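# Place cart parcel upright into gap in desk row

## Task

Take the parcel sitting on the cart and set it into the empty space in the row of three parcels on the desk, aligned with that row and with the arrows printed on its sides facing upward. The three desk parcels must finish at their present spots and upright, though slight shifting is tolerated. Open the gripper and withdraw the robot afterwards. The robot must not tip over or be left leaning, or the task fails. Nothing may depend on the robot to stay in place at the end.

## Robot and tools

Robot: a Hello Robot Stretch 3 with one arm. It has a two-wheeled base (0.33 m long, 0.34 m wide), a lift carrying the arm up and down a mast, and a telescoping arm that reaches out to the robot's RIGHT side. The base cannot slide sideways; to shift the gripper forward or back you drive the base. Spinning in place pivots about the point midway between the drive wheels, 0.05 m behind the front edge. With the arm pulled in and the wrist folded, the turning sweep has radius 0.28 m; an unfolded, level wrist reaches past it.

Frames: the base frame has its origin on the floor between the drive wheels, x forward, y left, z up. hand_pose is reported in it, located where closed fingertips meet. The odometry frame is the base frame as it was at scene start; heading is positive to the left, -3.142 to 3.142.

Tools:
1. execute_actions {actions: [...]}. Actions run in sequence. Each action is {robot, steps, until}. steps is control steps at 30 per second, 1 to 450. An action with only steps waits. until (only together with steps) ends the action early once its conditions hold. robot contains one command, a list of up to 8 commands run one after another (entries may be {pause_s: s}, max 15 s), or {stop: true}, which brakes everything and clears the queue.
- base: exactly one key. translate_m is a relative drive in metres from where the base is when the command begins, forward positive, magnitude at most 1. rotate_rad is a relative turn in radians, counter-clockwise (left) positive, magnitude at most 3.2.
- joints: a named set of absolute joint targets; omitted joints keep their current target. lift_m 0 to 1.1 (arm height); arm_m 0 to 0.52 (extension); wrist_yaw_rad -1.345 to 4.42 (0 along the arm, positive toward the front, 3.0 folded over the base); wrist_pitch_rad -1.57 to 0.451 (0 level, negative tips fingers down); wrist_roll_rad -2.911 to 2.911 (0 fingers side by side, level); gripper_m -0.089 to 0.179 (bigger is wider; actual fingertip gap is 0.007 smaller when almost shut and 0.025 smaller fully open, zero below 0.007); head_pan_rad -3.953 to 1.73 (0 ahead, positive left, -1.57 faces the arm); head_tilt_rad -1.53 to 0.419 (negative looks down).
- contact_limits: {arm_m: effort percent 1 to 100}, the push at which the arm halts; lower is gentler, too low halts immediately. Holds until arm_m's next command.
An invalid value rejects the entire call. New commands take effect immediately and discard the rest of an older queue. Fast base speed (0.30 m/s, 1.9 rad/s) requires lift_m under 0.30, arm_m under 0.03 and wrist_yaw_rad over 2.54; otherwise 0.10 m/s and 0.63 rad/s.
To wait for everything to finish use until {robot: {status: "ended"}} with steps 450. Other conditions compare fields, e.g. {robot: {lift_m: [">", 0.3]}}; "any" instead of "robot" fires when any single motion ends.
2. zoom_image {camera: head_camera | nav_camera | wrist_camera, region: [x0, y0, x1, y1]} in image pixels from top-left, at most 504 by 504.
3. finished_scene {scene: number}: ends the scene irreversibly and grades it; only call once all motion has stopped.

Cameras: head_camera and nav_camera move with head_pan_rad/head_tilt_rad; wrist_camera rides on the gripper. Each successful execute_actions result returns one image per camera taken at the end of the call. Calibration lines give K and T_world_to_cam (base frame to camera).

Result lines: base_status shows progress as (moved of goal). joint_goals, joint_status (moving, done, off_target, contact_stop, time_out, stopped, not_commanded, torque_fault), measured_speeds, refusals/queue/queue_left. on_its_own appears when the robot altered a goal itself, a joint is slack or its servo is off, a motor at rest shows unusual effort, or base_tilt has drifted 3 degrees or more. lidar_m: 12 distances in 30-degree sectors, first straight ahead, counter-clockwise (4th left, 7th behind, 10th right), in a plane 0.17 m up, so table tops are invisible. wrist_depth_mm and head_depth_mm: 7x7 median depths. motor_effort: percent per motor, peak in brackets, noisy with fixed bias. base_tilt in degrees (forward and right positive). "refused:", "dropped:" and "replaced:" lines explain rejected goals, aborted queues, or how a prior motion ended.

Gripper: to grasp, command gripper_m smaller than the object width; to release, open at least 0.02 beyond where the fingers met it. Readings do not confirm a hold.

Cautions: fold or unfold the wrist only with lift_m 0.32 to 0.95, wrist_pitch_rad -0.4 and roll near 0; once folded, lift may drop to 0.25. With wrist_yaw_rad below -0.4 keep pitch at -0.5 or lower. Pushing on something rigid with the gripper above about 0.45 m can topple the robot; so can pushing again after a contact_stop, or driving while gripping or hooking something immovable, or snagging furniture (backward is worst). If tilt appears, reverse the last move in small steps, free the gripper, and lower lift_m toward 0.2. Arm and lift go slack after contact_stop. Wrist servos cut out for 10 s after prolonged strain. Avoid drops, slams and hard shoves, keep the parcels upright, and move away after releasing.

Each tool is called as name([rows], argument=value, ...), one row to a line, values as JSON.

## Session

execute_actions(actions=[])

Scene clock: 0.00 s.
robot.base_odometry: x=+0.000 y=+0.000 heading=+0.000 (m, m, rad; robot's odometry frame)
robot.turned_by_wheels: +0.000 (rad since the last result)
robot.turned_by_imu: +0.000 (rad since the last result)
robot.base_tilt: forward=-0.7 right=+1.8 (deg)
robot.lidar_m: 1.80 2.13 2.02 2.33 2.05 1.54 2.39 1.70 1.70 1.97 1.72 1.45
robot.head_depth_mm: 1694 1771 1775 1767 1711 1677 1708 / 1668 1934 1943 1935 1847 1767 1774 / 1667 2159 2161 2150 2168 2142 2056 / 1659 2322 2434 2432 2452 2432 2174 / 1650 2411 2791 2785 2771 2718 2160 / 1644 2374 2705 2648 2629 2595 2172 / 1637 2374 2456 2438 2430 1944 1974
robot.base_status: not_commanded
robot.joint_positions: lift_m=+0.453 arm_m=+0.001 wrist_yaw_rad=+2.924 wrist_pitch_rad=-0.604 wrist_roll_rad=-0.008 gripper_m=+0.037 head_pan_rad=+0.009 head_tilt_rad=-0.020
robot.joint_goals: lift_m=+0.453 arm_m=+0.001 wrist_yaw_rad=+2.924 wrist_pitch_rad=-0.604 wrist_roll_rad=-0.008 gripper_m=+0.037 head_pan_rad=+0.009 head_tilt_rad=-0.020
robot.joint_status: lift_m=not_commanded arm_m=not_commanded wrist_yaw_rad=not_commanded wrist_pitch_rad=not_commanded wrist_roll_rad=not_commanded gripper_m=not_commanded head_pan_rad=not_commanded head_tilt_rad=not_commanded
robot.measured_speeds: translate_m=+0.000 rotate_rad=+0.000 lift_m=+0.000 arm_m=+0.000 wrist_yaw_rad=+0.000 wrist_pitch_rad=+0.000 wrist_roll_rad=+0.000 head_pan_rad=+0.000 head_tilt_rad=+0.000
robot: refusals=0 queue=idle queue_left=0
robot.motor_effort: left_wheel=+0 right_wheel=-1 lift_m=+19 arm_m=-1 wrist_yaw_rad=+0 wrist_pitch_rad=+4 wrist_roll_rad=+0 gripper_m=+1 head_pan_rad=-1 head_tilt_rad=+2 (%)
robot.hand_pose: x=+0.0214 y=+0.0461 z=+0.4265 quat_wxyz=(+0.282, +0.691, +0.137, +0.651) (m; robot's base frame)
robot.wrist_depth_mm: - - - - - - - / - - - - - - - / 870 - 864 878 861 889 867 / 737 714 768 749 735 753 742 / 654 659 - 639 645 645 638 / 569 569 - 575 585 571 575 / 521 - - 518 513 514 520
pictures: head_camera (sideways: a quarter turn clockwise sets it upright), nav_camera (sideways: a quarter turn counterclockwise sets it upright), wrist_camera
camera_calibration (this result's frames):
head_camera: T_world_to_cam=[[0.00950138, 0.0403439, -0.999141, 1.31708], [-0.0284843, 0.998791, 0.0400589, -0.0495413], [0.999549, 0.0280792, 0.0106391, -0.0612927], [0, 0, 0, 1]] pos_world=[0.0473398, -0.00193367, 1.31859]
nav_camera: T_world_to_cam=[[-0.0233866, -0.00342515, 0.999721, -1.25292], [0.069554, -0.997577, -0.00179072, 0.0502354], [0.997304, 0.0694927, 0.0235682, -0.0792702], [0, 0, 0, 1]] pos_world=[0.0462608, 0.0513309, 1.25453]
wrist_camera: T_world_to_cam=[[0.965017, -0.262101, 0.00674738, -0.0187507], [-0.186786, -0.705321, -0.683837, 0.35594], [0.183994, 0.658654, -0.729603, 0.445355], [0, 0, 0, 1]] pos_world=[0.0026369, -0.0471972, 0.568464]
Images, in order (width x height): head_camera 896x504, nav_camera 672x504, wrist_camera 644x364.

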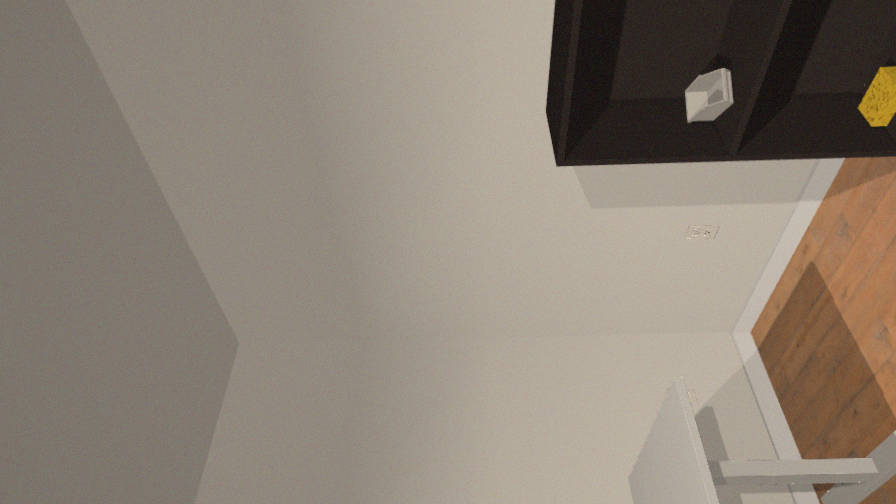

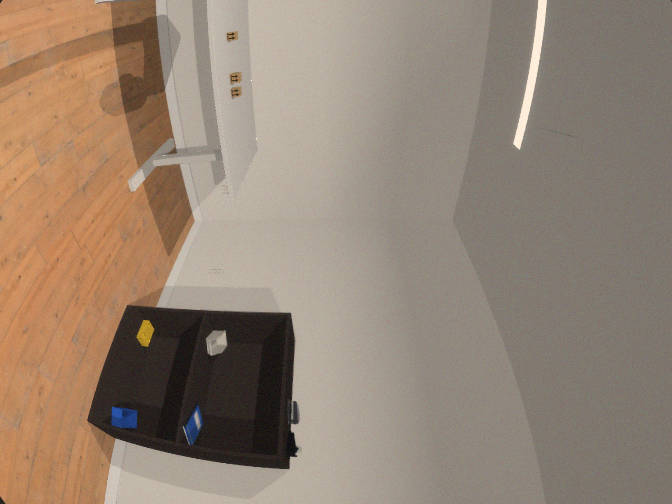

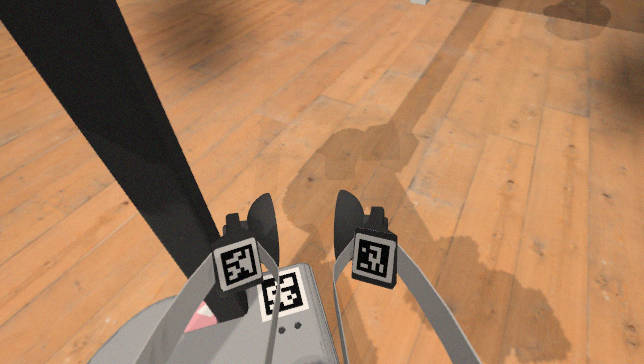

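execute_actions([
  {"robot": {"joints": {"head_pan_rad": -2.0, "head_tilt_rad": -0.4}}, "steps": 150, "until": {"robot": {"status": "ended"}}},
])

Scene clock: 5.47 s.
robot.base_odometry: x=+0.000 y=+0.000 heading=+0.000 (m, m, rad; robot's odometry frame)
robot.turned_by_wheels: +0.000 (rad since the last result)
robot.turned_by_imu: -0.001 (rad since the last result)
robot.base_tilt: forward=-0.8 right=+1.8 (deg)
robot.lidar_m: 1.80 2.13 2.02 2.32 2.04 1.54 2.40 1.70 1.70 1.97 1.72 1.44
robot.head_depth_mm: 1869 1975 2046 1641 1756 1728 1366 / 1936 2068 2156 1718 1847 1737 1367 / 2022 2138 2246 1805 1938 1746 1380 / 2100 2234 2321 1894 2072 1751 1381 / 2184 2312 2485 2673 2221 1771 1388 / 2291 2441 2603 2783 2449 1778 1389 / 2214 2306 2347 2429 2337 1780 1408
robot.base_status: not_commanded
robot.joint_positions: lift_m=+0.453 arm_m=+0.001 wrist_yaw_rad=+2.924 wrist_pitch_rad=-0.604 wrist_roll_rad=-0.008 gripper_m=+0.037 head_pan_rad=-1.993 head_tilt_rad=-0.395
robot.joint_goals: lift_m=+0.453 arm_m=+0.001 wrist_yaw_rad=+2.924 wrist_pitch_rad=-0.604 wrist_roll_rad=-0.008 gripper_m=+0.037 head_pan_rad=-2.000 head_tilt_rad=-0.400
robot.joint_status: lift_m=not_commanded arm_m=not_commanded wrist_yaw_rad=not_commanded wrist_pitch_rad=not_commanded wrist_roll_rad=not_commanded gripper_m=not_commanded head_pan_rad=done head_tilt_rad=done
robot.measured_speeds: translate_m=+0.000 rotate_rad=+0.000 lift_m=+0.000 arm_m=+0.000 wrist_yaw_rad=+0.000 wrist_pitch_rad=+0.000 wrist_roll_rad=+0.000 head_pan_rad=+0.000 head_tilt_rad=+0.000
robot: refusals=0 queue=done queue_left=0
robot.motor_effort: left_wheel=+0(1) right_wheel=-1(0) lift_m=+20(19) arm_m=-1(1) wrist_yaw_rad=+0(1) wrist_pitch_rad=+4(4) wrist_roll_rad=+0(0) gripper_m=+0(1) head_pan_rad=-5(59) head_tilt_rad=-3(29) (%)
robot.hand_pose: x=+0.0214 y=+0.0461 z=+0.4265 quat_wxyz=(+0.282, +0.691, +0.137, +0.651) (m; robot's base frame)
robot.wrist_depth_mm: - - - - - - - / - - - - - - - / 866 - 856 862 868 883 856 / 729 714 717 747 740 729 752 / 666 649 - 650 653 638 649 / 579 569 - 568 564 577 567 / 515 - - 519 517 502 519
pictures: head_camera (sideways: a quarter turn clockwise sets it upright), nav_camera (sideways: a quarter turn counterclockwise sets it upright), wrist_camera
camera_calibration (this result's frames):
head_camera: T_world_to_cam=[[0.182852, 0.309017, -0.933313, 1.22985], [0.912673, -0.406285, 0.0442882, -0.0607676], [-0.365505, -0.859908, -0.356321, 0.424691], [0, 0, 0, 1]] pos_world=[-0.014192, -0.0395381, 1.30185]
nav_camera: T_world_to_cam=[[-0.143982, -0.31289, 0.938812, -1.17241], [-0.933311, 0.358285, -0.0237274, 0.0849057], [-0.328938, -0.87962, -0.34361, 0.406767], [0, 0, 0, 1]] pos_world=[0.0442386, -0.0394573, 1.24246]
wrist_camera: T_world_to_cam=[[0.965017, -0.262101, 0.00674736, -0.0187507], [-0.186786, -0.705321, -0.683837, 0.35594], [0.183994, 0.658654, -0.729603, 0.445355], [0, 0, 0, 1]] pos_world=[0.0026369, -0.0471972, 0.568464]
Images, in order (width x height): head_camera 896x504, nav_camera 672x504, wrist_camera 644x364.

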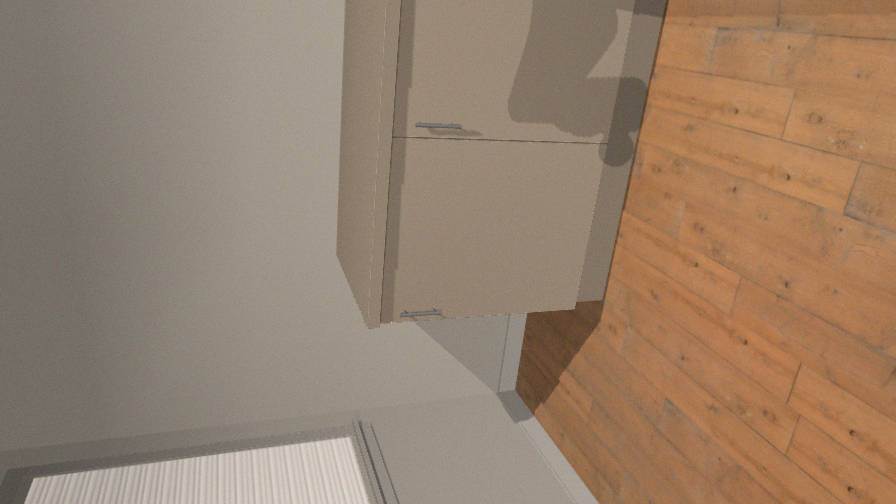

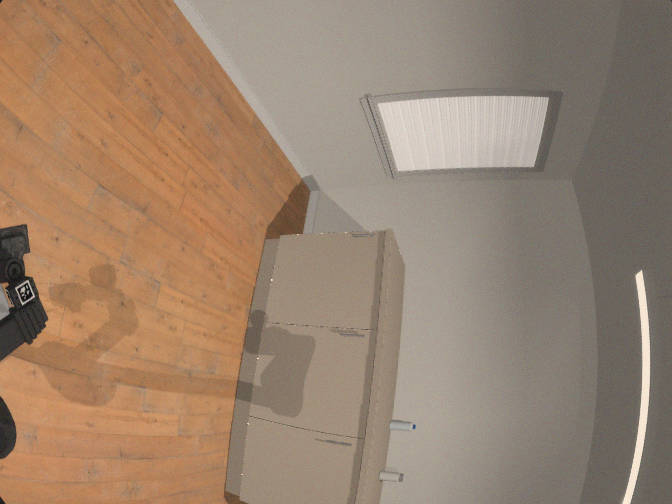

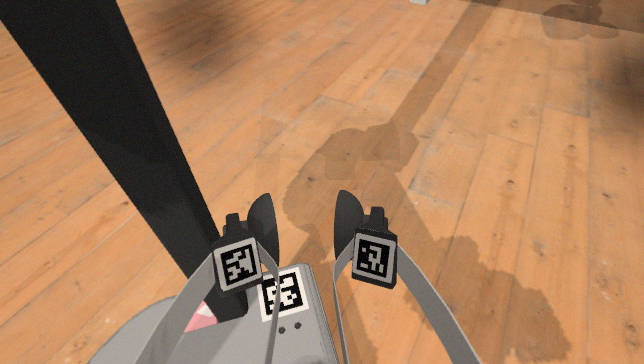

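execute_actions([
  {"robot": {"joints": {"head_pan_rad": -3.7, "head_tilt_rad": -0.4}}, "steps": 150, "until": {"robot": {"status": "ended"}}},
])

Scene clock: 9.73 s.
robot.base_odometry: x=+0.000 y=+0.000 heading=+0.000 (m, m, rad; robot's odometry frame)
robot.turned_by_wheels: +0.000 (rad since the last result)
robot.turned_by_imu: -0.001 (rad since the last result)
robot.base_tilt: forward=-0.8 right=+1.8 (deg)
robot.lidar_m: 1.80 2.13 2.02 2.33 2.05 1.54 2.40 1.70 1.70 1.97 1.72 1.45
robot.head_depth_mm: 1645 1749 1860 2000 2123 1720 1359 / 1677 1800 1916 2044 2159 1737 1370 / 1726 1840 1962 2082 2142 1742 1377 / 1780 1885 2022 2035 1960 1753 1386 / 1821 1947 2079 2103 2070 1774 1380 / 1863 2002 2149 2327 2451 1777 1395 / 1914 2049 2213 2414 2456 1790 1396
robot.base_status: not_commanded
robot.joint_positions: lift_m=+0.453 arm_m=+0.001 wrist_yaw_rad=+2.924 wrist_pitch_rad=-0.604 wrist_roll_rad=-0.008 gripper_m=+0.037 head_pan_rad=-3.693 head_tilt_rad=-0.395
robot.joint_goals: lift_m=+0.453 arm_m=+0.001 wrist_yaw_rad=+2.924 wrist_pitch_rad=-0.604 wrist_roll_rad=-0.008 gripper_m=+0.037 head_pan_rad=-3.700 head_tilt_rad=-0.400
robot.joint_status: lift_m=not_commanded arm_m=not_commanded wrist_yaw_rad=not_commanded wrist_pitch_rad=not_commanded wrist_roll_rad=not_commanded gripper_m=not_commanded head_pan_rad=done head_tilt_rad=done
robot.measured_speeds: translate_m=+0.000 rotate_rad=+0.000 lift_m=+0.000 arm_m=+0.000 wrist_yaw_rad=+0.000 wrist_pitch_rad=+0.000 wrist_roll_rad=+0.000 head_pan_rad=+0.000 head_tilt_rad=+0.000
robot: refusals=0 queue=done queue_left=0
robot.motor_effort: left_wheel=+0(0) right_wheel=+0(0) lift_m=+19(19) arm_m=-1(1) wrist_yaw_rad=+0(0) wrist_pitch_rad=+4(4) wrist_roll_rad=+0(0) gripper_m=+0(0) head_pan_rad=-5(57) head_tilt_rad=-3(3) (%)
robot.hand_pose: x=+0.0214 y=+0.0461 z=+0.4265 quat_wxyz=(+0.282, +0.691, +0.137, +0.651) (m; robot's base frame)
robot.wrist_depth_mm: - - - - - - - / - - - - - - - / 849 - 880 867 853 859 853 / 752 740 742 734 731 735 740 / 641 663 - 637 655 651 644 / 570 568 - 567 579 587 577 / 519 - - 519 524 507 511
pictures: head_camera (sideways: a quarter turn clockwise sets it upright), nav_camera (sideways: a quarter turn counterclockwise sets it upright), wrist_camera
camera_calibration (this result's frames):
head_camera: T_world_to_cam=[[0.282989, -0.221209, -0.933265, 1.22917], [-0.520498, -0.852714, 0.0442886, -0.0520258], [-0.805605, 0.473229, -0.356447, 0.427539], [0, 0, 0, 1]] pos_world=[-0.0304939, 0.0252172, 1.30184]
nav_camera: T_world_to_cam=[[-0.291839, 0.183163, 0.938766, -1.17145], [0.475555, 0.879366, -0.0237349, 0.0763213], [-0.829866, 0.439508, -0.343737, 0.409987], [0, 0, 0, 1]] pos_world=[-0.0379356, -0.032741, 1.24246]
wrist_camera: T_world_to_cam=[[0.965017, -0.262101, 0.00674733, -0.0187507], [-0.186786, -0.705321, -0.683837, 0.35594], [0.183994, 0.658654, -0.729603, 0.445355], [0, 0, 0, 1]] pos_world=[0.0026369, -0.0471972, 0.568464]
Images, in order (width x height): head_camera 896x504, nav_camera 672x504, wrist_camera 644x364.

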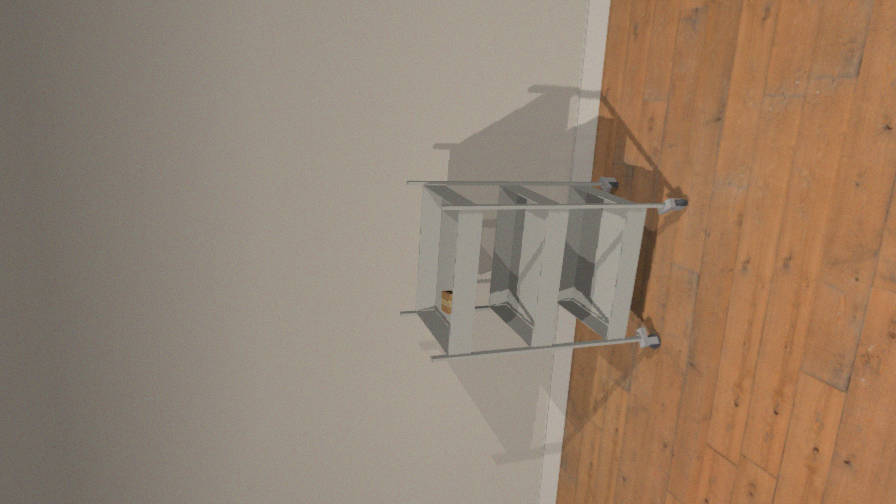

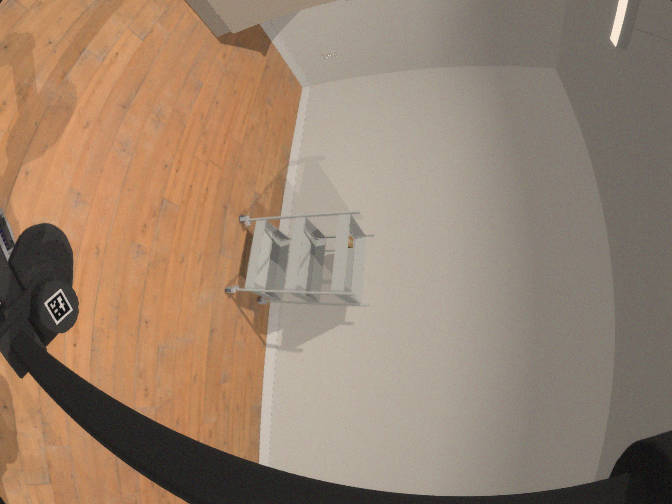

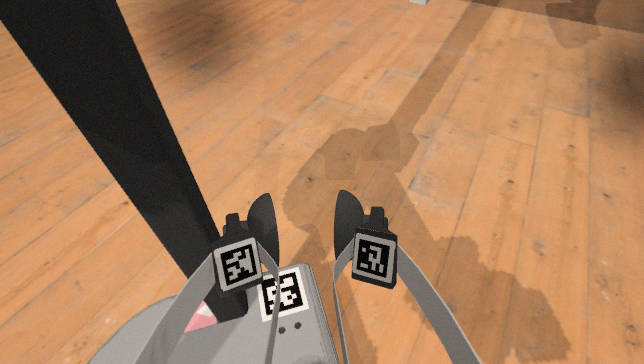

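Found the cart. Let me zoom in on it.

zoom_image(camera="head_camera", region=[390, 165, 700, 370])

Region (390, 165, 700, 370) of head_camera's 896x504 image, scaled by 1.626, with more detail than that image has; it fills the top 333 rows of this view, and the rest is white.

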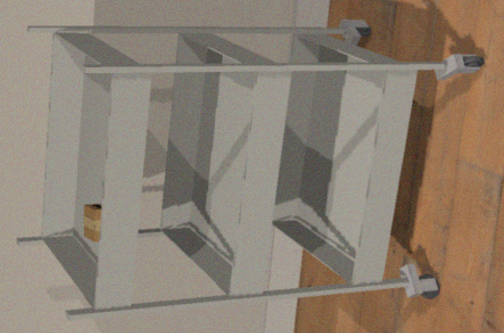

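execute_actions([
  {"robot": [{"joints": {"lift_m": 0.28, "head_pan_rad": -1.57, "head_tilt_rad": -0.6}}, {"base": {"rotate_rad": -0.28}}, {"base": {"translate_m": -1.0}}, {"base": {"translate_m": -0.175}}, {"base": {"rotate_rad": -2.13}}], "steps": 450, "until": {"robot": {"status": "ended"}}},
])

Scene clock: 55.90 s.
robot.base_odometry: x=-1.129 y=+0.325 heading=-2.410 (m, m, rad; robot's odometry frame)
robot.turned_by_wheels: -2.410 (rad since the last result)
robot.turned_by_imu: -2.370 (rad since the last result)
robot.base_tilt: forward=-0.7 right=+1.9 (deg)
robot.lidar_m: 1.12 1.14 1.53 2.73 2.81 3.14 2.63 1.52 0.54 0.52 0.54 1.42
robot.head_depth_mm: 841 932 1035 1148 886 765 1116 / 838 926 1026 1140 891 926 1028 / 836 920 1023 1132 898 930 1033 / 831 918 1019 1125 901 933 1040 / 827 908 1014 1114 904 790 1065 / 826 904 1008 1127 1290 1404 1220 / 818 900 998 1122 1282 1420 1223
robot.base_status: done (rotate_rad -2.1298 of -2.1300)
robot.joint_positions: lift_m=+0.280 arm_m=+0.001 wrist_yaw_rad=+2.924 wrist_pitch_rad=-0.605 wrist_roll_rad=-0.008 gripper_m=+0.037 head_pan_rad=-1.577 head_tilt_rad=-0.593
robot.joint_goals: lift_m=+0.280 arm_m=+0.001 wrist_yaw_rad=+2.924 wrist_pitch_rad=-0.605 wrist_roll_rad=-0.008 gripper_m=+0.037 head_pan_rad=-1.570 head_tilt_rad=-0.600
robot.joint_status: lift_m=done arm_m=not_commanded wrist_yaw_rad=not_commanded wrist_pitch_rad=not_commanded wrist_roll_rad=not_commanded gripper_m=not_commanded head_pan_rad=done head_tilt_rad=done
robot.measured_speeds: translate_m=+0.000 rotate_rad=+0.000 lift_m=+0.000 arm_m=+0.000 wrist_yaw_rad=+0.000 wrist_pitch_rad=+0.000 wrist_roll_rad=+0.000 head_pan_rad=+0.000 head_tilt_rad=+0.000
robot: refusals=0 queue=done queue_left=0
robot.motor_effort: left_wheel=+4(13) right_wheel=-4(10) lift_m=+14(19) arm_m=-1(2) wrist_yaw_rad=+0(0) wrist_pitch_rad=+4(4) wrist_roll_rad=+0(0) gripper_m=+1(0) head_pan_rad=+3(56) head_tilt_rad=-4(22) (%)
robot.hand_pose: x=+0.0213 y=+0.0460 z=+0.2535 quat_wxyz=(+0.282, +0.691, +0.137, +0.651) (m; robot's base frame)
robot.wrist_depth_mm: - 930 943 931 930 917 911 / 700 743 735 714 727 733 735 / 608 - 599 615 610 614 616 / 517 502 528 527 516 516 523 / 465 - - - 453 449 446 / - - - - 395 397 397 / - - - - 360 359 363
pictures: head_camera (sideways: a quarter turn clockwise sets it upright), nav_camera (sideways: a quarter turn counterclockwise sets it upright), wrist_camera
camera_calibration (this result's frames):
head_camera: T_world_to_cam=[[0.0433778, 0.533501, -0.844686, 1.11509], [0.998964, -0.0114974, 0.0440388, -0.0609579], [0.0137831, -0.845721, -0.533447, 0.65286], [0, 0, 0, 1]] pos_world=[0.00352642, -0.0434627, 1.29285]
nav_camera: T_world_to_cam=[[-0.00626672, -0.522659, 0.852519, -1.06068], [-0.998457, -0.043776, -0.0341775, 0.0989005], [0.0551831, -0.851417, -0.521578, 0.636006], [0, 0, 0, 1]] pos_world=[0.0570041, -0.00853689, 1.23935]
wrist_camera: T_world_to_cam=[[0.965018, -0.262098, 0.00677419, -0.0176022], [-0.186868, -0.705693, -0.68343, 0.237452], [0.183906, 0.658257, -0.729984, 0.319318], [0, 0, 0, 1]] pos_world=[0.00263407, -0.0472385, 0.395498]
Images, in order (width x height): head_camera 896x504, nav_camera 672x504, wrist_camera 644x364.

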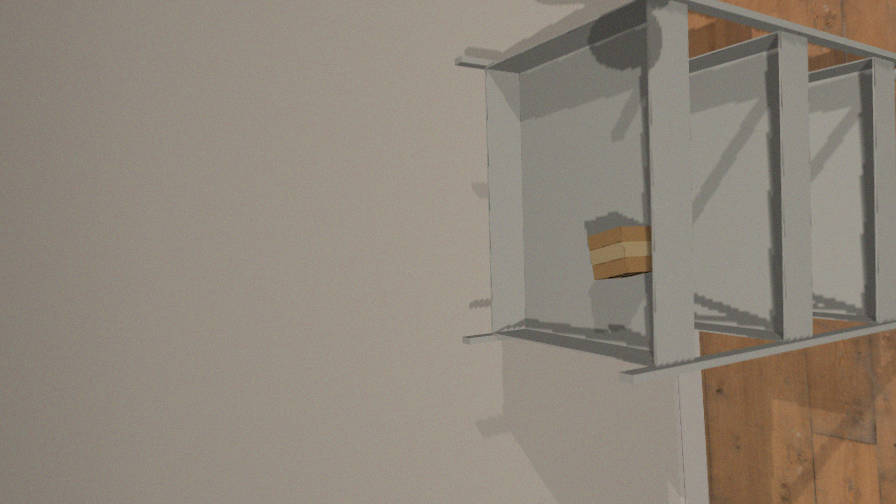

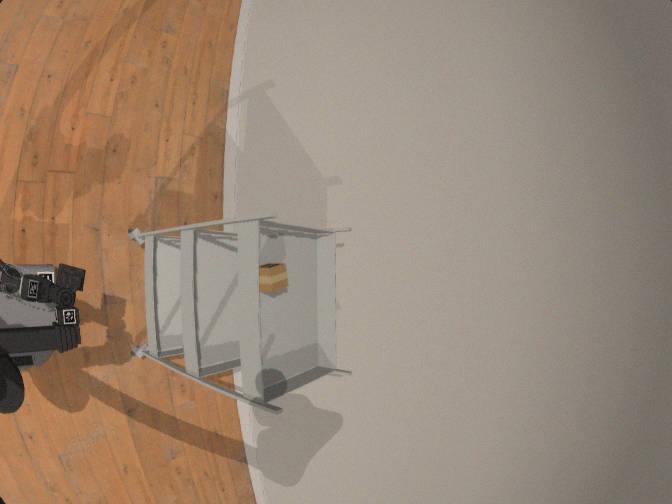

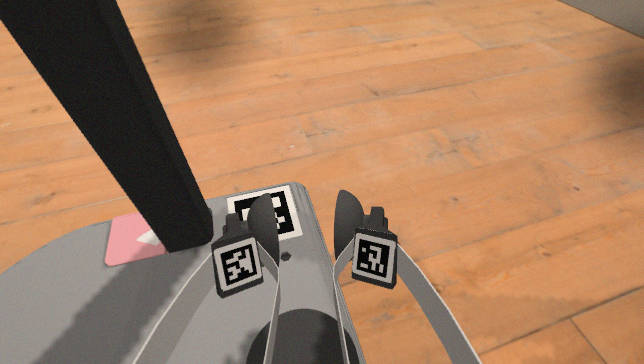

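zoom_image(camera="head_camera", region=[540, 180, 700, 320])

Region (540, 180, 700, 320) of head_camera's 896x504 image, scaled by 3.150, with more detail than that image has; it fills the top 441 rows of this view, and the rest is white.

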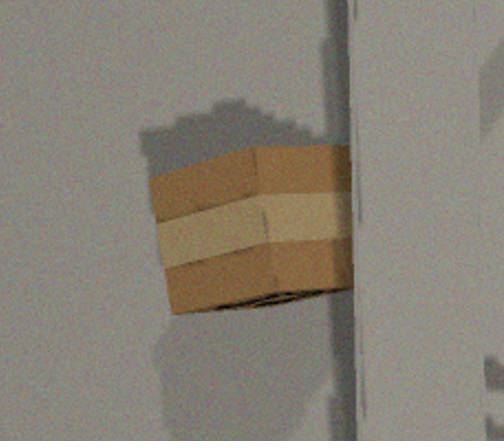

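execute_actions([
  {"robot": {"joints": {"lift_m": 0.9, "wrist_pitch_rad": -0.4}}, "steps": 200, "until": {"robot": {"lift_m": [">", 0.36]}}},
  {"robot": {"joints": {"wrist_yaw_rad": 0.0}}, "steps": 200, "until": {"robot": {"wrist_yaw_rad": ["<", 1.5]}}},
  {"robot": {"joints": {"wrist_pitch_rad": -1.5, "gripper_m": 0.13, "arm_m": 0.25}}, "steps": 300, "until": {"robot": {"status": "ended"}}},
])

Scene clock: 84.10 s.
robot.base_odometry: x=-1.129 y=+0.325 heading=-2.410 (m, m, rad; robot's odometry frame)
robot.turned_by_wheels: +0.000 (rad since the last result)
robot.turned_by_imu: -0.002 (rad since the last result)
robot.base_tilt: forward=-0.7 right=+1.8 (deg)
robot.lidar_m: 1.12 1.13 1.53 2.73 2.80 3.14 2.63 1.52 0.54 0.52 0.54 1.42
robot.head_depth_mm: 842 928 1034 1125 - 904 1117 / 840 926 1028 - 863 853 1030 / 835 920 1020 - - 940 1033 / 831 913 1017 1122 906 933 1039 / 827 913 1012 1114 905 789 1064 / 823 905 1005 1131 1283 1404 1220 / 816 899 1002 1118 1276 1425 1222
robot.base_status: done (rotate_rad -2.1298 of -2.1300)
robot.joint_positions: lift_m=+0.900 arm_m=+0.250 wrist_yaw_rad=+0.001 wrist_pitch_rad=-1.496 wrist_roll_rad=-0.008 gripper_m=+0.130 head_pan_rad=-1.577 head_tilt_rad=-0.593
robot.joint_goals: lift_m=+0.900 arm_m=+0.250 wrist_yaw_rad=+0.000 wrist_pitch_rad=-1.500 wrist_roll_rad=-0.008 gripper_m=+0.130 head_pan_rad=-1.570 head_tilt_rad=-0.600
robot.joint_status: lift_m=done arm_m=done wrist_yaw_rad=done wrist_pitch_rad=done wrist_roll_rad=not_commanded gripper_m=done head_pan_rad=done head_tilt_rad=done
robot.measured_speeds: translate_m=+0.000 rotate_rad=+0.000 lift_m=+0.000 arm_m=+0.000 wrist_yaw_rad=+0.000 wrist_pitch_rad=+0.000 wrist_roll_rad=+0.000 head_pan_rad=+0.000 head_tilt_rad=+0.000
robot: refusals=0 queue=done queue_left=0
robot.motor_effort: left_wheel=+3(4) right_wheel=-4(4) lift_m=+24(25) arm_m=+2(3) wrist_yaw_rad=-2(3) wrist_pitch_rad=-1(5) wrist_roll_rad=+0(0) gripper_m=+1(81) head_pan_rad=+4(3) head_tilt_rad=-3(3) (%)
robot.hand_pose: x=-0.0216 y=-0.3898 z=+0.7811 quat_wxyz=(+0.521, +0.483, -0.516, -0.479) (m; robot's base frame)
robot.wrist_depth_mm: 233 242 247 253 259 266 264 / 857 868 506 519 520 897 932 / 865 872 892 926 940 952 936 / 896 876 912 920 949 944 967 / 882 921 944 960 964 - - / 927 - 965 - - - - / 970 - - - - - -
pictures: head_camera (sideways: a quarter turn clockwise sets it upright), nav_camera (sideways: a quarter turn counterclockwise sets it upright), wrist_camera
camera_calibration (this result's frames):
head_camera: T_world_to_cam=[[0.043378, 0.533501, -0.844686, 1.11509], [0.998964, -0.0114979, 0.0440388, -0.0609579], [0.0137827, -0.845721, -0.533447, 0.65286], [0, 0, 0, 1]] pos_world=[0.0035264, -0.0434627, 1.29285]
nav_camera: T_world_to_cam=[[-0.00626697, -0.522659, 0.852519, -1.06068], [-0.998457, -0.0437756, -0.0341775, 0.0989005], [0.0551827, -0.851417, -0.521578, 0.636006], [0, 0, 0, 1]] pos_world=[0.0570041, -0.00853692, 1.23935]
wrist_camera: T_world_to_cam=[[-0.998835, 0.0245388, 0.0415455, -0.0518398], [0.0300444, 0.990037, 0.137564, 0.306887], [-0.0377559, 0.138652, -0.989621, 0.994633], [0, 0, 0, 1]] pos_world=[-0.0234464, -0.440466, 0.944248]
Images, in order (width x height): head_camera 896x504, nav_camera 672x504, wrist_camera 644x364.

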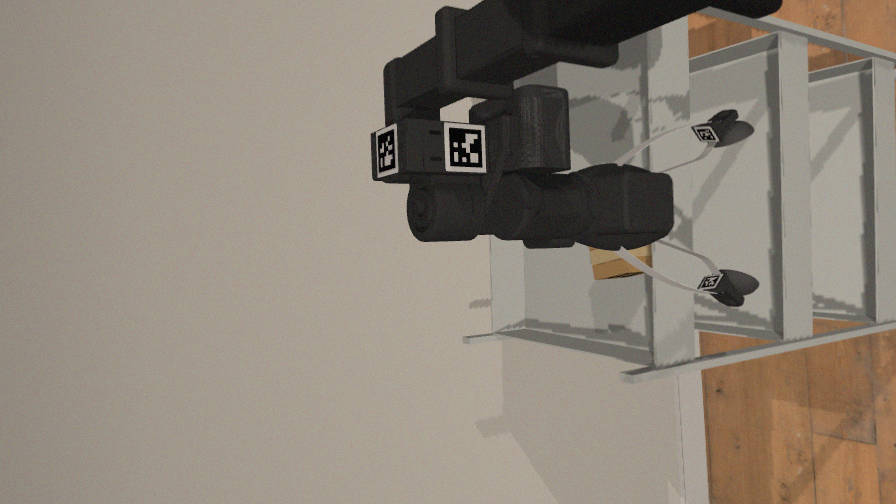

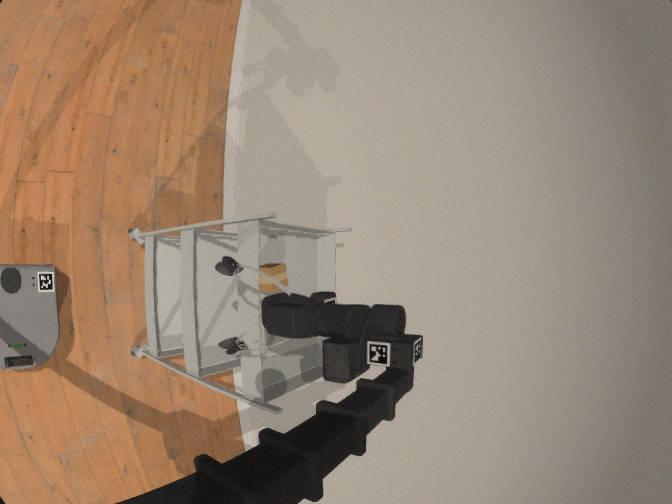

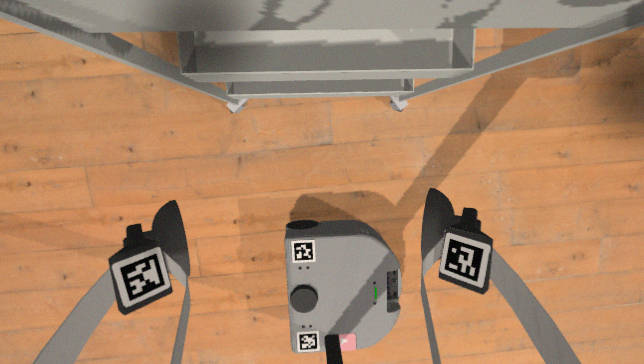

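execute_actions([
  {"robot": {"joints": {"arm_m": 0.42}}, "steps": 300, "until": {"robot": {"status": "ended"}}},
])

Scene clock: 88.97 s.
robot.base_odometry: x=-1.129 y=+0.325 heading=-2.410 (m, m, rad; robot's odometry frame)
robot.turned_by_wheels: +0.000 (rad since the last result)
robot.turned_by_imu: -0.001 (rad since the last result)
robot.base_tilt: forward=-0.8 right=+1.9 (deg)
robot.lidar_m: 1.12 1.14 1.53 2.72 2.80 3.15 2.64 1.52 0.54 0.52 0.54 1.41
robot.head_depth_mm: 843 932 1036 1127 - 904 1114 / 839 926 1010 1159 890 926 1029 / 836 921 991 1162 897 930 1035 / 831 914 1005 1126 902 934 1036 / 827 910 1010 1116 907 791 1065 / 822 904 1005 1130 1287 1408 1224 / 819 902 1001 1120 1279 1417 1222
robot.base_status: done (rotate_rad -2.1298 of -2.1300)
robot.joint_positions: lift_m=+0.900 arm_m=+0.420 wrist_yaw_rad=+0.001 wrist_pitch_rad=-1.496 wrist_roll_rad=-0.008 gripper_m=+0.130 head_pan_rad=-1.577 head_tilt_rad=-0.593
robot.joint_goals: lift_m=+0.900 arm_m=+0.420 wrist_yaw_rad=+0.000 wrist_pitch_rad=-1.500 wrist_roll_rad=-0.008 gripper_m=+0.130 head_pan_rad=-1.570 head_tilt_rad=-0.600
robot.joint_status: lift_m=done arm_m=done wrist_yaw_rad=done wrist_pitch_rad=done wrist_roll_rad=not_commanded gripper_m=done head_pan_rad=done head_tilt_rad=done
robot.measured_speeds: translate_m=+0.000 rotate_rad=+0.000 lift_m=+0.000 arm_m=+0.000 wrist_yaw_rad=+0.000 wrist_pitch_rad=+0.000 wrist_roll_rad=+0.000 head_pan_rad=+0.000 head_tilt_rad=+0.000
robot: refusals=0 queue=done queue_left=0
robot.motor_effort: left_wheel=+4(4) right_wheel=-4(4) lift_m=+24(24) arm_m=+2(2) wrist_yaw_rad=-1(2) wrist_pitch_rad=-1(1) wrist_roll_rad=+0(0) gripper_m=+0(1) head_pan_rad=+4(2) head_tilt_rad=-4(4) (%)
robot.hand_pose: x=-0.0216 y=-0.5597 z=+0.7811 quat_wxyz=(+0.521, +0.483, -0.516, -0.479) (m; robot's base frame)
robot.wrist_depth_mm: 219 252 255 258 264 266 266 / 225 258 263 265 269 273 267 / 229 266 215 269 277 282 268 / 234 272 273 281 283 289 271 / 240 267 260 283 278 280 264 / 914 - 945 953 - - - / 932 - - - - - -
pictures: head_camera (sideways: a quarter turn clockwise sets it upright), nav_camera (sideways: a quarter turn counterclockwise sets it upright), wrist_camera
camera_calibration (this result's frames):
head_camera: T_world_to_cam=[[0.0433779, 0.533501, -0.844686, 1.11509], [0.998964, -0.0114977, 0.0440388, -0.0609579], [0.0137828, -0.845721, -0.533447, 0.65286], [0, 0, 0, 1]] pos_world=[0.0035264, -0.0434627, 1.29285]
nav_camera: T_world_to_cam=[[-0.00626691, -0.522659, 0.852519, -1.06068], [-0.998457, -0.0437757, -0.0341775, 0.0989005], [0.0551828, -0.851417, -0.521578, 0.636006], [0, 0, 0, 1]] pos_world=[0.0570041, -0.00853692, 1.23935]
wrist_camera: T_world_to_cam=[[-0.99883, 0.0247244, 0.0415537, -0.0475719], [0.0302418, 0.989987, 0.137884, 0.474833], [-0.0377285, 0.13898, -0.989576, 1.01834], [0, 0, 0, 1]] pos_world=[-0.0234555, -0.610431, 0.944233]
Images, in order (width x height): head_camera 896x504, nav_camera 672x504, wrist_camera 644x364.

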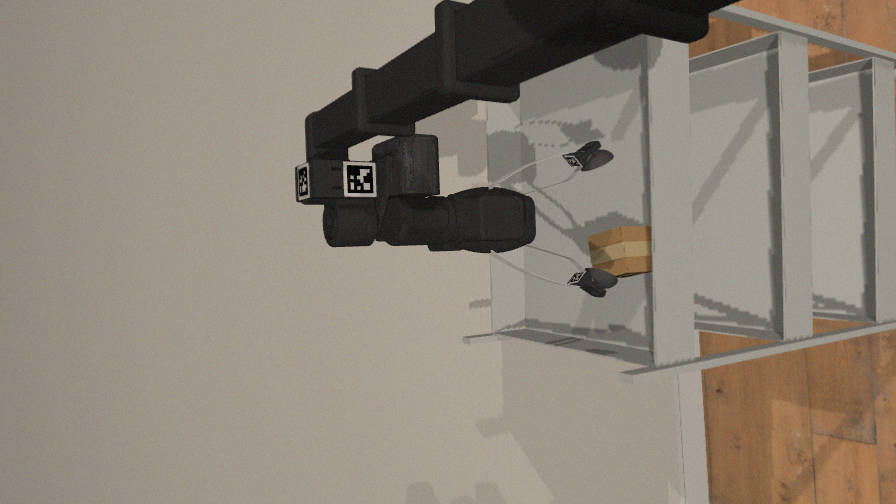

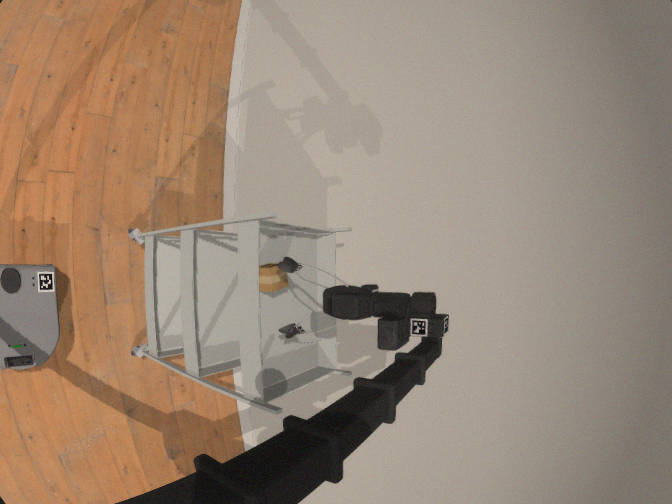

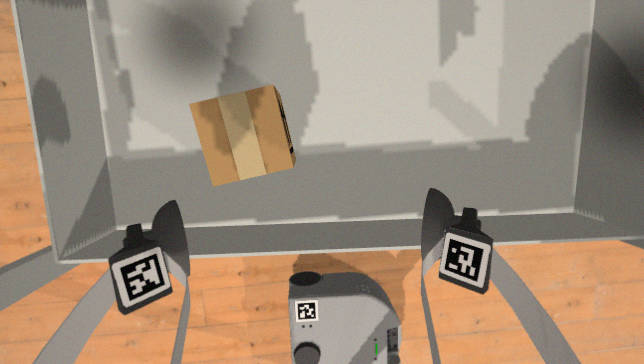

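execute_actions([
  {"robot": {"base": {"translate_m": -0.13}}, "steps": 300, "until": {"robot": {"status": "ended"}}},
])

Scene clock: 123.70 s.
robot.base_odometry: x=-1.033 y=+0.411 heading=-2.410 (m, m, rad; robot's odometry frame)
robot.turned_by_wheels: +0.000 (rad since the last result)
robot.turned_by_imu: -0.001 (rad since the last result)
robot.base_tilt: forward=-0.7 right=+1.9 (deg)
robot.lidar_m: 1.25 1.28 1.71 2.72 2.77 3.03 2.51 1.53 0.53 0.52 0.54 1.42
robot.head_depth_mm: 846 937 1039 1133 - 1400 1199 / 843 931 1014 1187 1281 1333 1172 / 838 926 996 1171 900 929 1033 / 836 917 1011 1130 898 932 1038 / 829 915 1016 1118 908 938 980 / 825 909 1009 1114 911 938 962 / 822 904 1006 1125 1252 793 1219
robot.base_status: done (translate_m -0.1300 of -0.1300)
robot.joint_positions: lift_m=+0.900 arm_m=+0.420 wrist_yaw_rad=+0.001 wrist_pitch_rad=-1.496 wrist_roll_rad=-0.008 gripper_m=+0.130 head_pan_rad=-1.577 head_tilt_rad=-0.593
robot.joint_goals: lift_m=+0.900 arm_m=+0.420 wrist_yaw_rad=+0.000 wrist_pitch_rad=-1.500 wrist_roll_rad=-0.008 gripper_m=+0.130 head_pan_rad=-1.570 head_tilt_rad=-0.600
robot.joint_status: lift_m=done arm_m=done wrist_yaw_rad=done wrist_pitch_rad=done wrist_roll_rad=not_commanded gripper_m=done head_pan_rad=done head_tilt_rad=done
robot.measured_speeds: translate_m=+0.000 rotate_rad=+0.000 lift_m=+0.000 arm_m=+0.000 wrist_yaw_rad=+0.000 wrist_pitch_rad=+0.000 wrist_roll_rad=+0.000 head_pan_rad=+0.000 head_tilt_rad=+0.000
robot: refusals=0 queue=done queue_left=0
robot.motor_effort: left_wheel=+3(3) right_wheel=-3(7) lift_m=+24(25) arm_m=+3(3) wrist_yaw_rad=+0(1) wrist_pitch_rad=-1(1) wrist_roll_rad=+0(0) gripper_m=+1(1) head_pan_rad=+3(4) head_tilt_rad=-4(4) (%)
robot.hand_pose: x=-0.0216 y=-0.5597 z=+0.7811 quat_wxyz=(+0.521, +0.483, -0.516, -0.479) (m; robot's base frame)
robot.wrist_depth_mm: 251 254 254 261 260 864 872 / 253 259 262 266 268 908 929 / 208 263 269 273 277 924 933 / 212 272 274 280 283 988 967 / 273 275 263 261 283 - - / 918 - 955 974 - - - / 974 - - - - - -
pictures: head_camera (sideways: a quarter turn clockwise sets it upright), nav_camera (sideways: a quarter turn counterclockwise sets it upright), wrist_camera
camera_calibration (this result's frames):
head_camera: T_world_to_cam=[[0.0433781, 0.533501, -0.844686, 1.11509], [0.998964, -0.011498, 0.0440388, -0.0609579], [0.0137826, -0.845721, -0.533447, 0.65286], [0, 0, 0, 1]] pos_world=[0.00352639, -0.0434627, 1.29285]
nav_camera: T_world_to_cam=[[-0.00626703, -0.522659, 0.852519, -1.06068], [-0.998457, -0.0437754, -0.0341775, 0.0989005], [0.0551826, -0.851417, -0.521578, 0.636006], [0, 0, 0, 1]] pos_world=[0.0570041, -0.00853693, 1.23935]
wrist_camera: T_world_to_cam=[[-0.99883, 0.024724, 0.0415537, -0.0475721], [0.0302414, 0.989987, 0.137884, 0.474833], [-0.0377285, 0.13898, -0.989576, 1.01834], [0, 0, 0, 1]] pos_world=[-0.0234555, -0.610431, 0.944233]
Images, in order (width x height): head_camera 896x504, nav_camera 672x504, wrist_camera 644x364.

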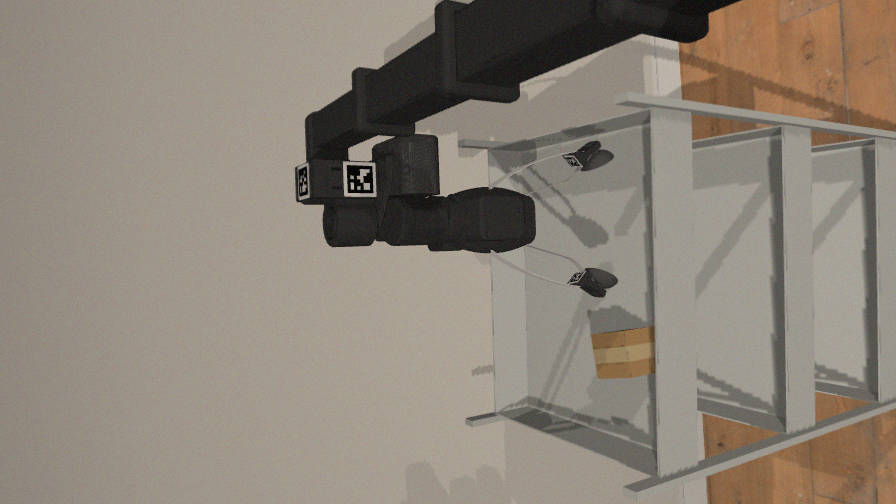

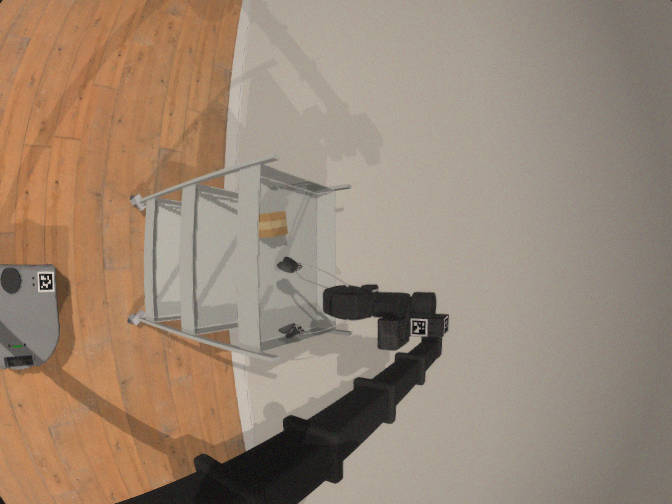

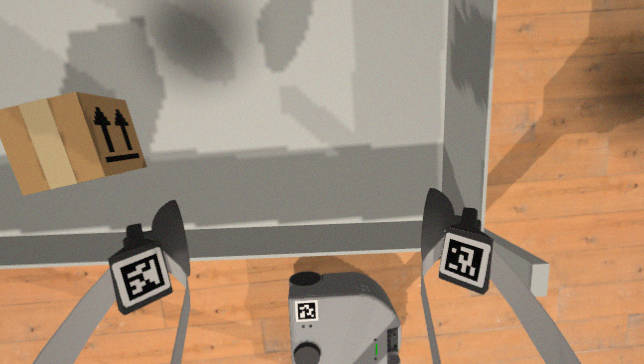

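Now I can see the arrow face. Let me zoom in.

zoom_image(camera="wrist_camera", region=[0, 60, 200, 210])

Region (0, 60, 200, 210) of wrist_camera's 644x364 image, scaled by 2.520; it fills the top 378 rows of this view, and the rest is white.

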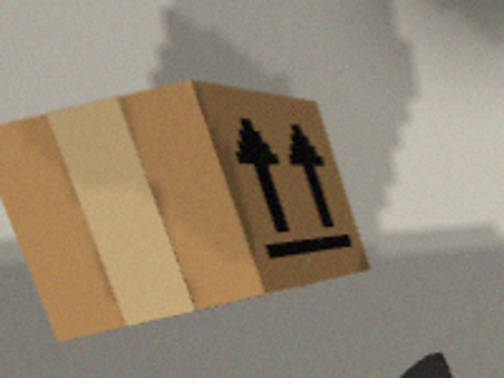

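execute_actions([
  {"robot": {"base": {"translate_m": 0.19}, "joints": {"wrist_yaw_rad": 0.35}}, "steps": 300, "until": {"robot": {"status": "ended"}}},
])

Scene clock: 138.97 s.
robot.base_odometry: x=-1.174 y=+0.284 heading=-2.410 (m, m, rad; robot's odometry frame)
robot.turned_by_wheels: +0.000 (rad since the last result)
robot.turned_by_imu: -0.001 (rad since the last result)
robot.base_tilt: forward=-0.7 right=+1.9 (deg)
robot.lidar_m: 1.07 1.08 1.45 2.73 2.80 3.18 2.69 1.51 0.54 0.52 1.06 1.41
robot.head_depth_mm: 841 926 1031 1121 - 921 985 / 836 919 1008 1154 892 924 1031 / 830 918 993 1153 864 929 1035 / 831 914 999 1118 904 933 1036 / 826 909 1008 1129 1249 1383 1182 / 821 904 1000 1131 1288 1434 1226 / 816 896 996 1123 1278 1419 1227
robot.base_status: done (translate_m +0.1900 of +0.1900)
robot.joint_positions: lift_m=+0.900 arm_m=+0.420 wrist_yaw_rad=+0.348 wrist_pitch_rad=-1.496 wrist_roll_rad=-0.008 gripper_m=+0.130 head_pan_rad=-1.577 head_tilt_rad=-0.593
robot.joint_goals: lift_m=+0.900 arm_m=+0.420 wrist_yaw_rad=+0.350 wrist_pitch_rad=-1.500 wrist_roll_rad=-0.008 gripper_m=+0.130 head_pan_rad=-1.570 head_tilt_rad=-0.600
robot.joint_status: lift_m=done arm_m=done wrist_yaw_rad=done wrist_pitch_rad=done wrist_roll_rad=not_commanded gripper_m=done head_pan_rad=done head_tilt_rad=done
robot.measured_speeds: translate_m=+0.000 rotate_rad=+0.000 lift_m=+0.000 arm_m=+0.000 wrist_yaw_rad=+0.000 wrist_pitch_rad=+0.000 wrist_roll_rad=+0.000 head_pan_rad=+0.000 head_tilt_rad=+0.000
robot: refusals=0 queue=done queue_left=0
robot.motor_effort: left_wheel=+3(7) right_wheel=-3(5) lift_m=+24(24) arm_m=+2(3) wrist_yaw_rad=+2(3) wrist_pitch_rad=-1(1) wrist_roll_rad=+0(0) gripper_m=+1(0) head_pan_rad=+4(4) head_tilt_rad=-4(4) (%)
robot.hand_pose: x=-0.0233 y=-0.5601 z=+0.7811 quat_wxyz=(+0.596, +0.565, -0.424, -0.382) (m; robot's base frame)
robot.wrist_depth_mm: 816 843 256 259 262 266 271 / 869 856 259 265 272 273 276 / 852 839 269 220 277 278 282 / 887 231 273 276 284 287 289 / 931 905 910 279 290 296 298 / 941 - 976 - - 304 304 / 945 - - - - - 281
pictures: head_camera (sideways: a quarter turn clockwise sets it upright), nav_camera (sideways: a quarter turn counterclockwise sets it upright), wrist_camera
camera_calibration (this result's frames):
head_camera: T_world_to_cam=[[0.043378, 0.533501, -0.844686, 1.11509], [0.998964, -0.0114978, 0.0440388, -0.0609579], [0.0137827, -0.845721, -0.533447, 0.65286], [0, 0, 0, 1]] pos_world=[0.0035264, -0.0434627, 1.29285]
nav_camera: T_world_to_cam=[[-0.00626697, -0.522659, 0.852519, -1.06068], [-0.998457, -0.0437756, -0.0341775, 0.0989005], [0.0551827, -0.851417, -0.521578, 0.636006], [0, 0, 0, 1]] pos_world=[0.0570041, -0.00853693, 1.23935]
wrist_camera: T_world_to_cam=[[-0.947644, -0.316612, 0.0415537, -0.239208], [-0.308415, 0.941206, 0.137884, 0.440047], [-0.0827664, 0.11785, -0.989576, 1.00545], [0, 0, 0, 1]] pos_world=[-0.00774948, -0.608403, 0.944233]
Images, in order (width x height): head_camera 896x504, nav_camera 672x504, wrist_camera 644x364.

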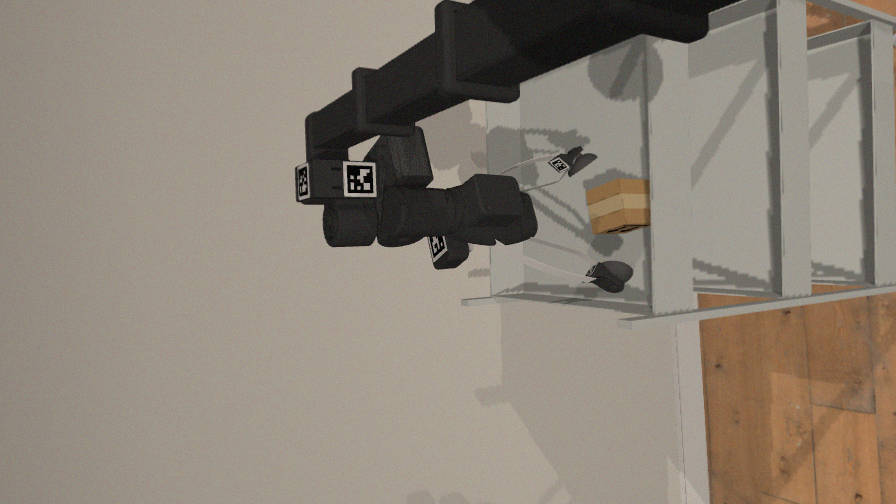

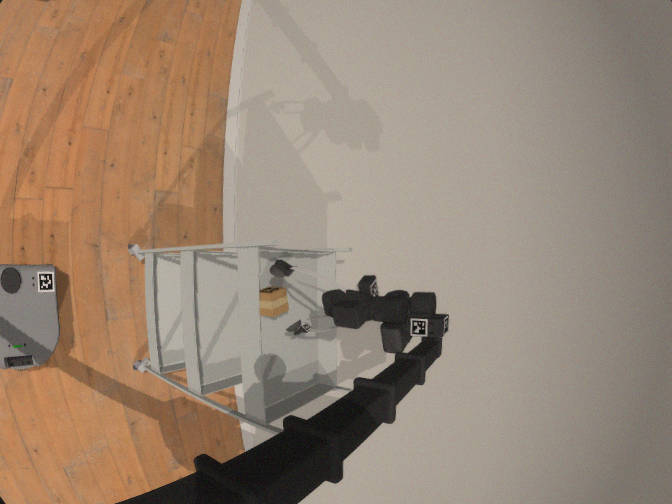

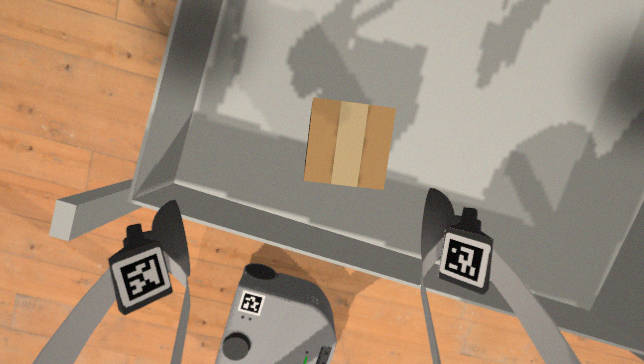

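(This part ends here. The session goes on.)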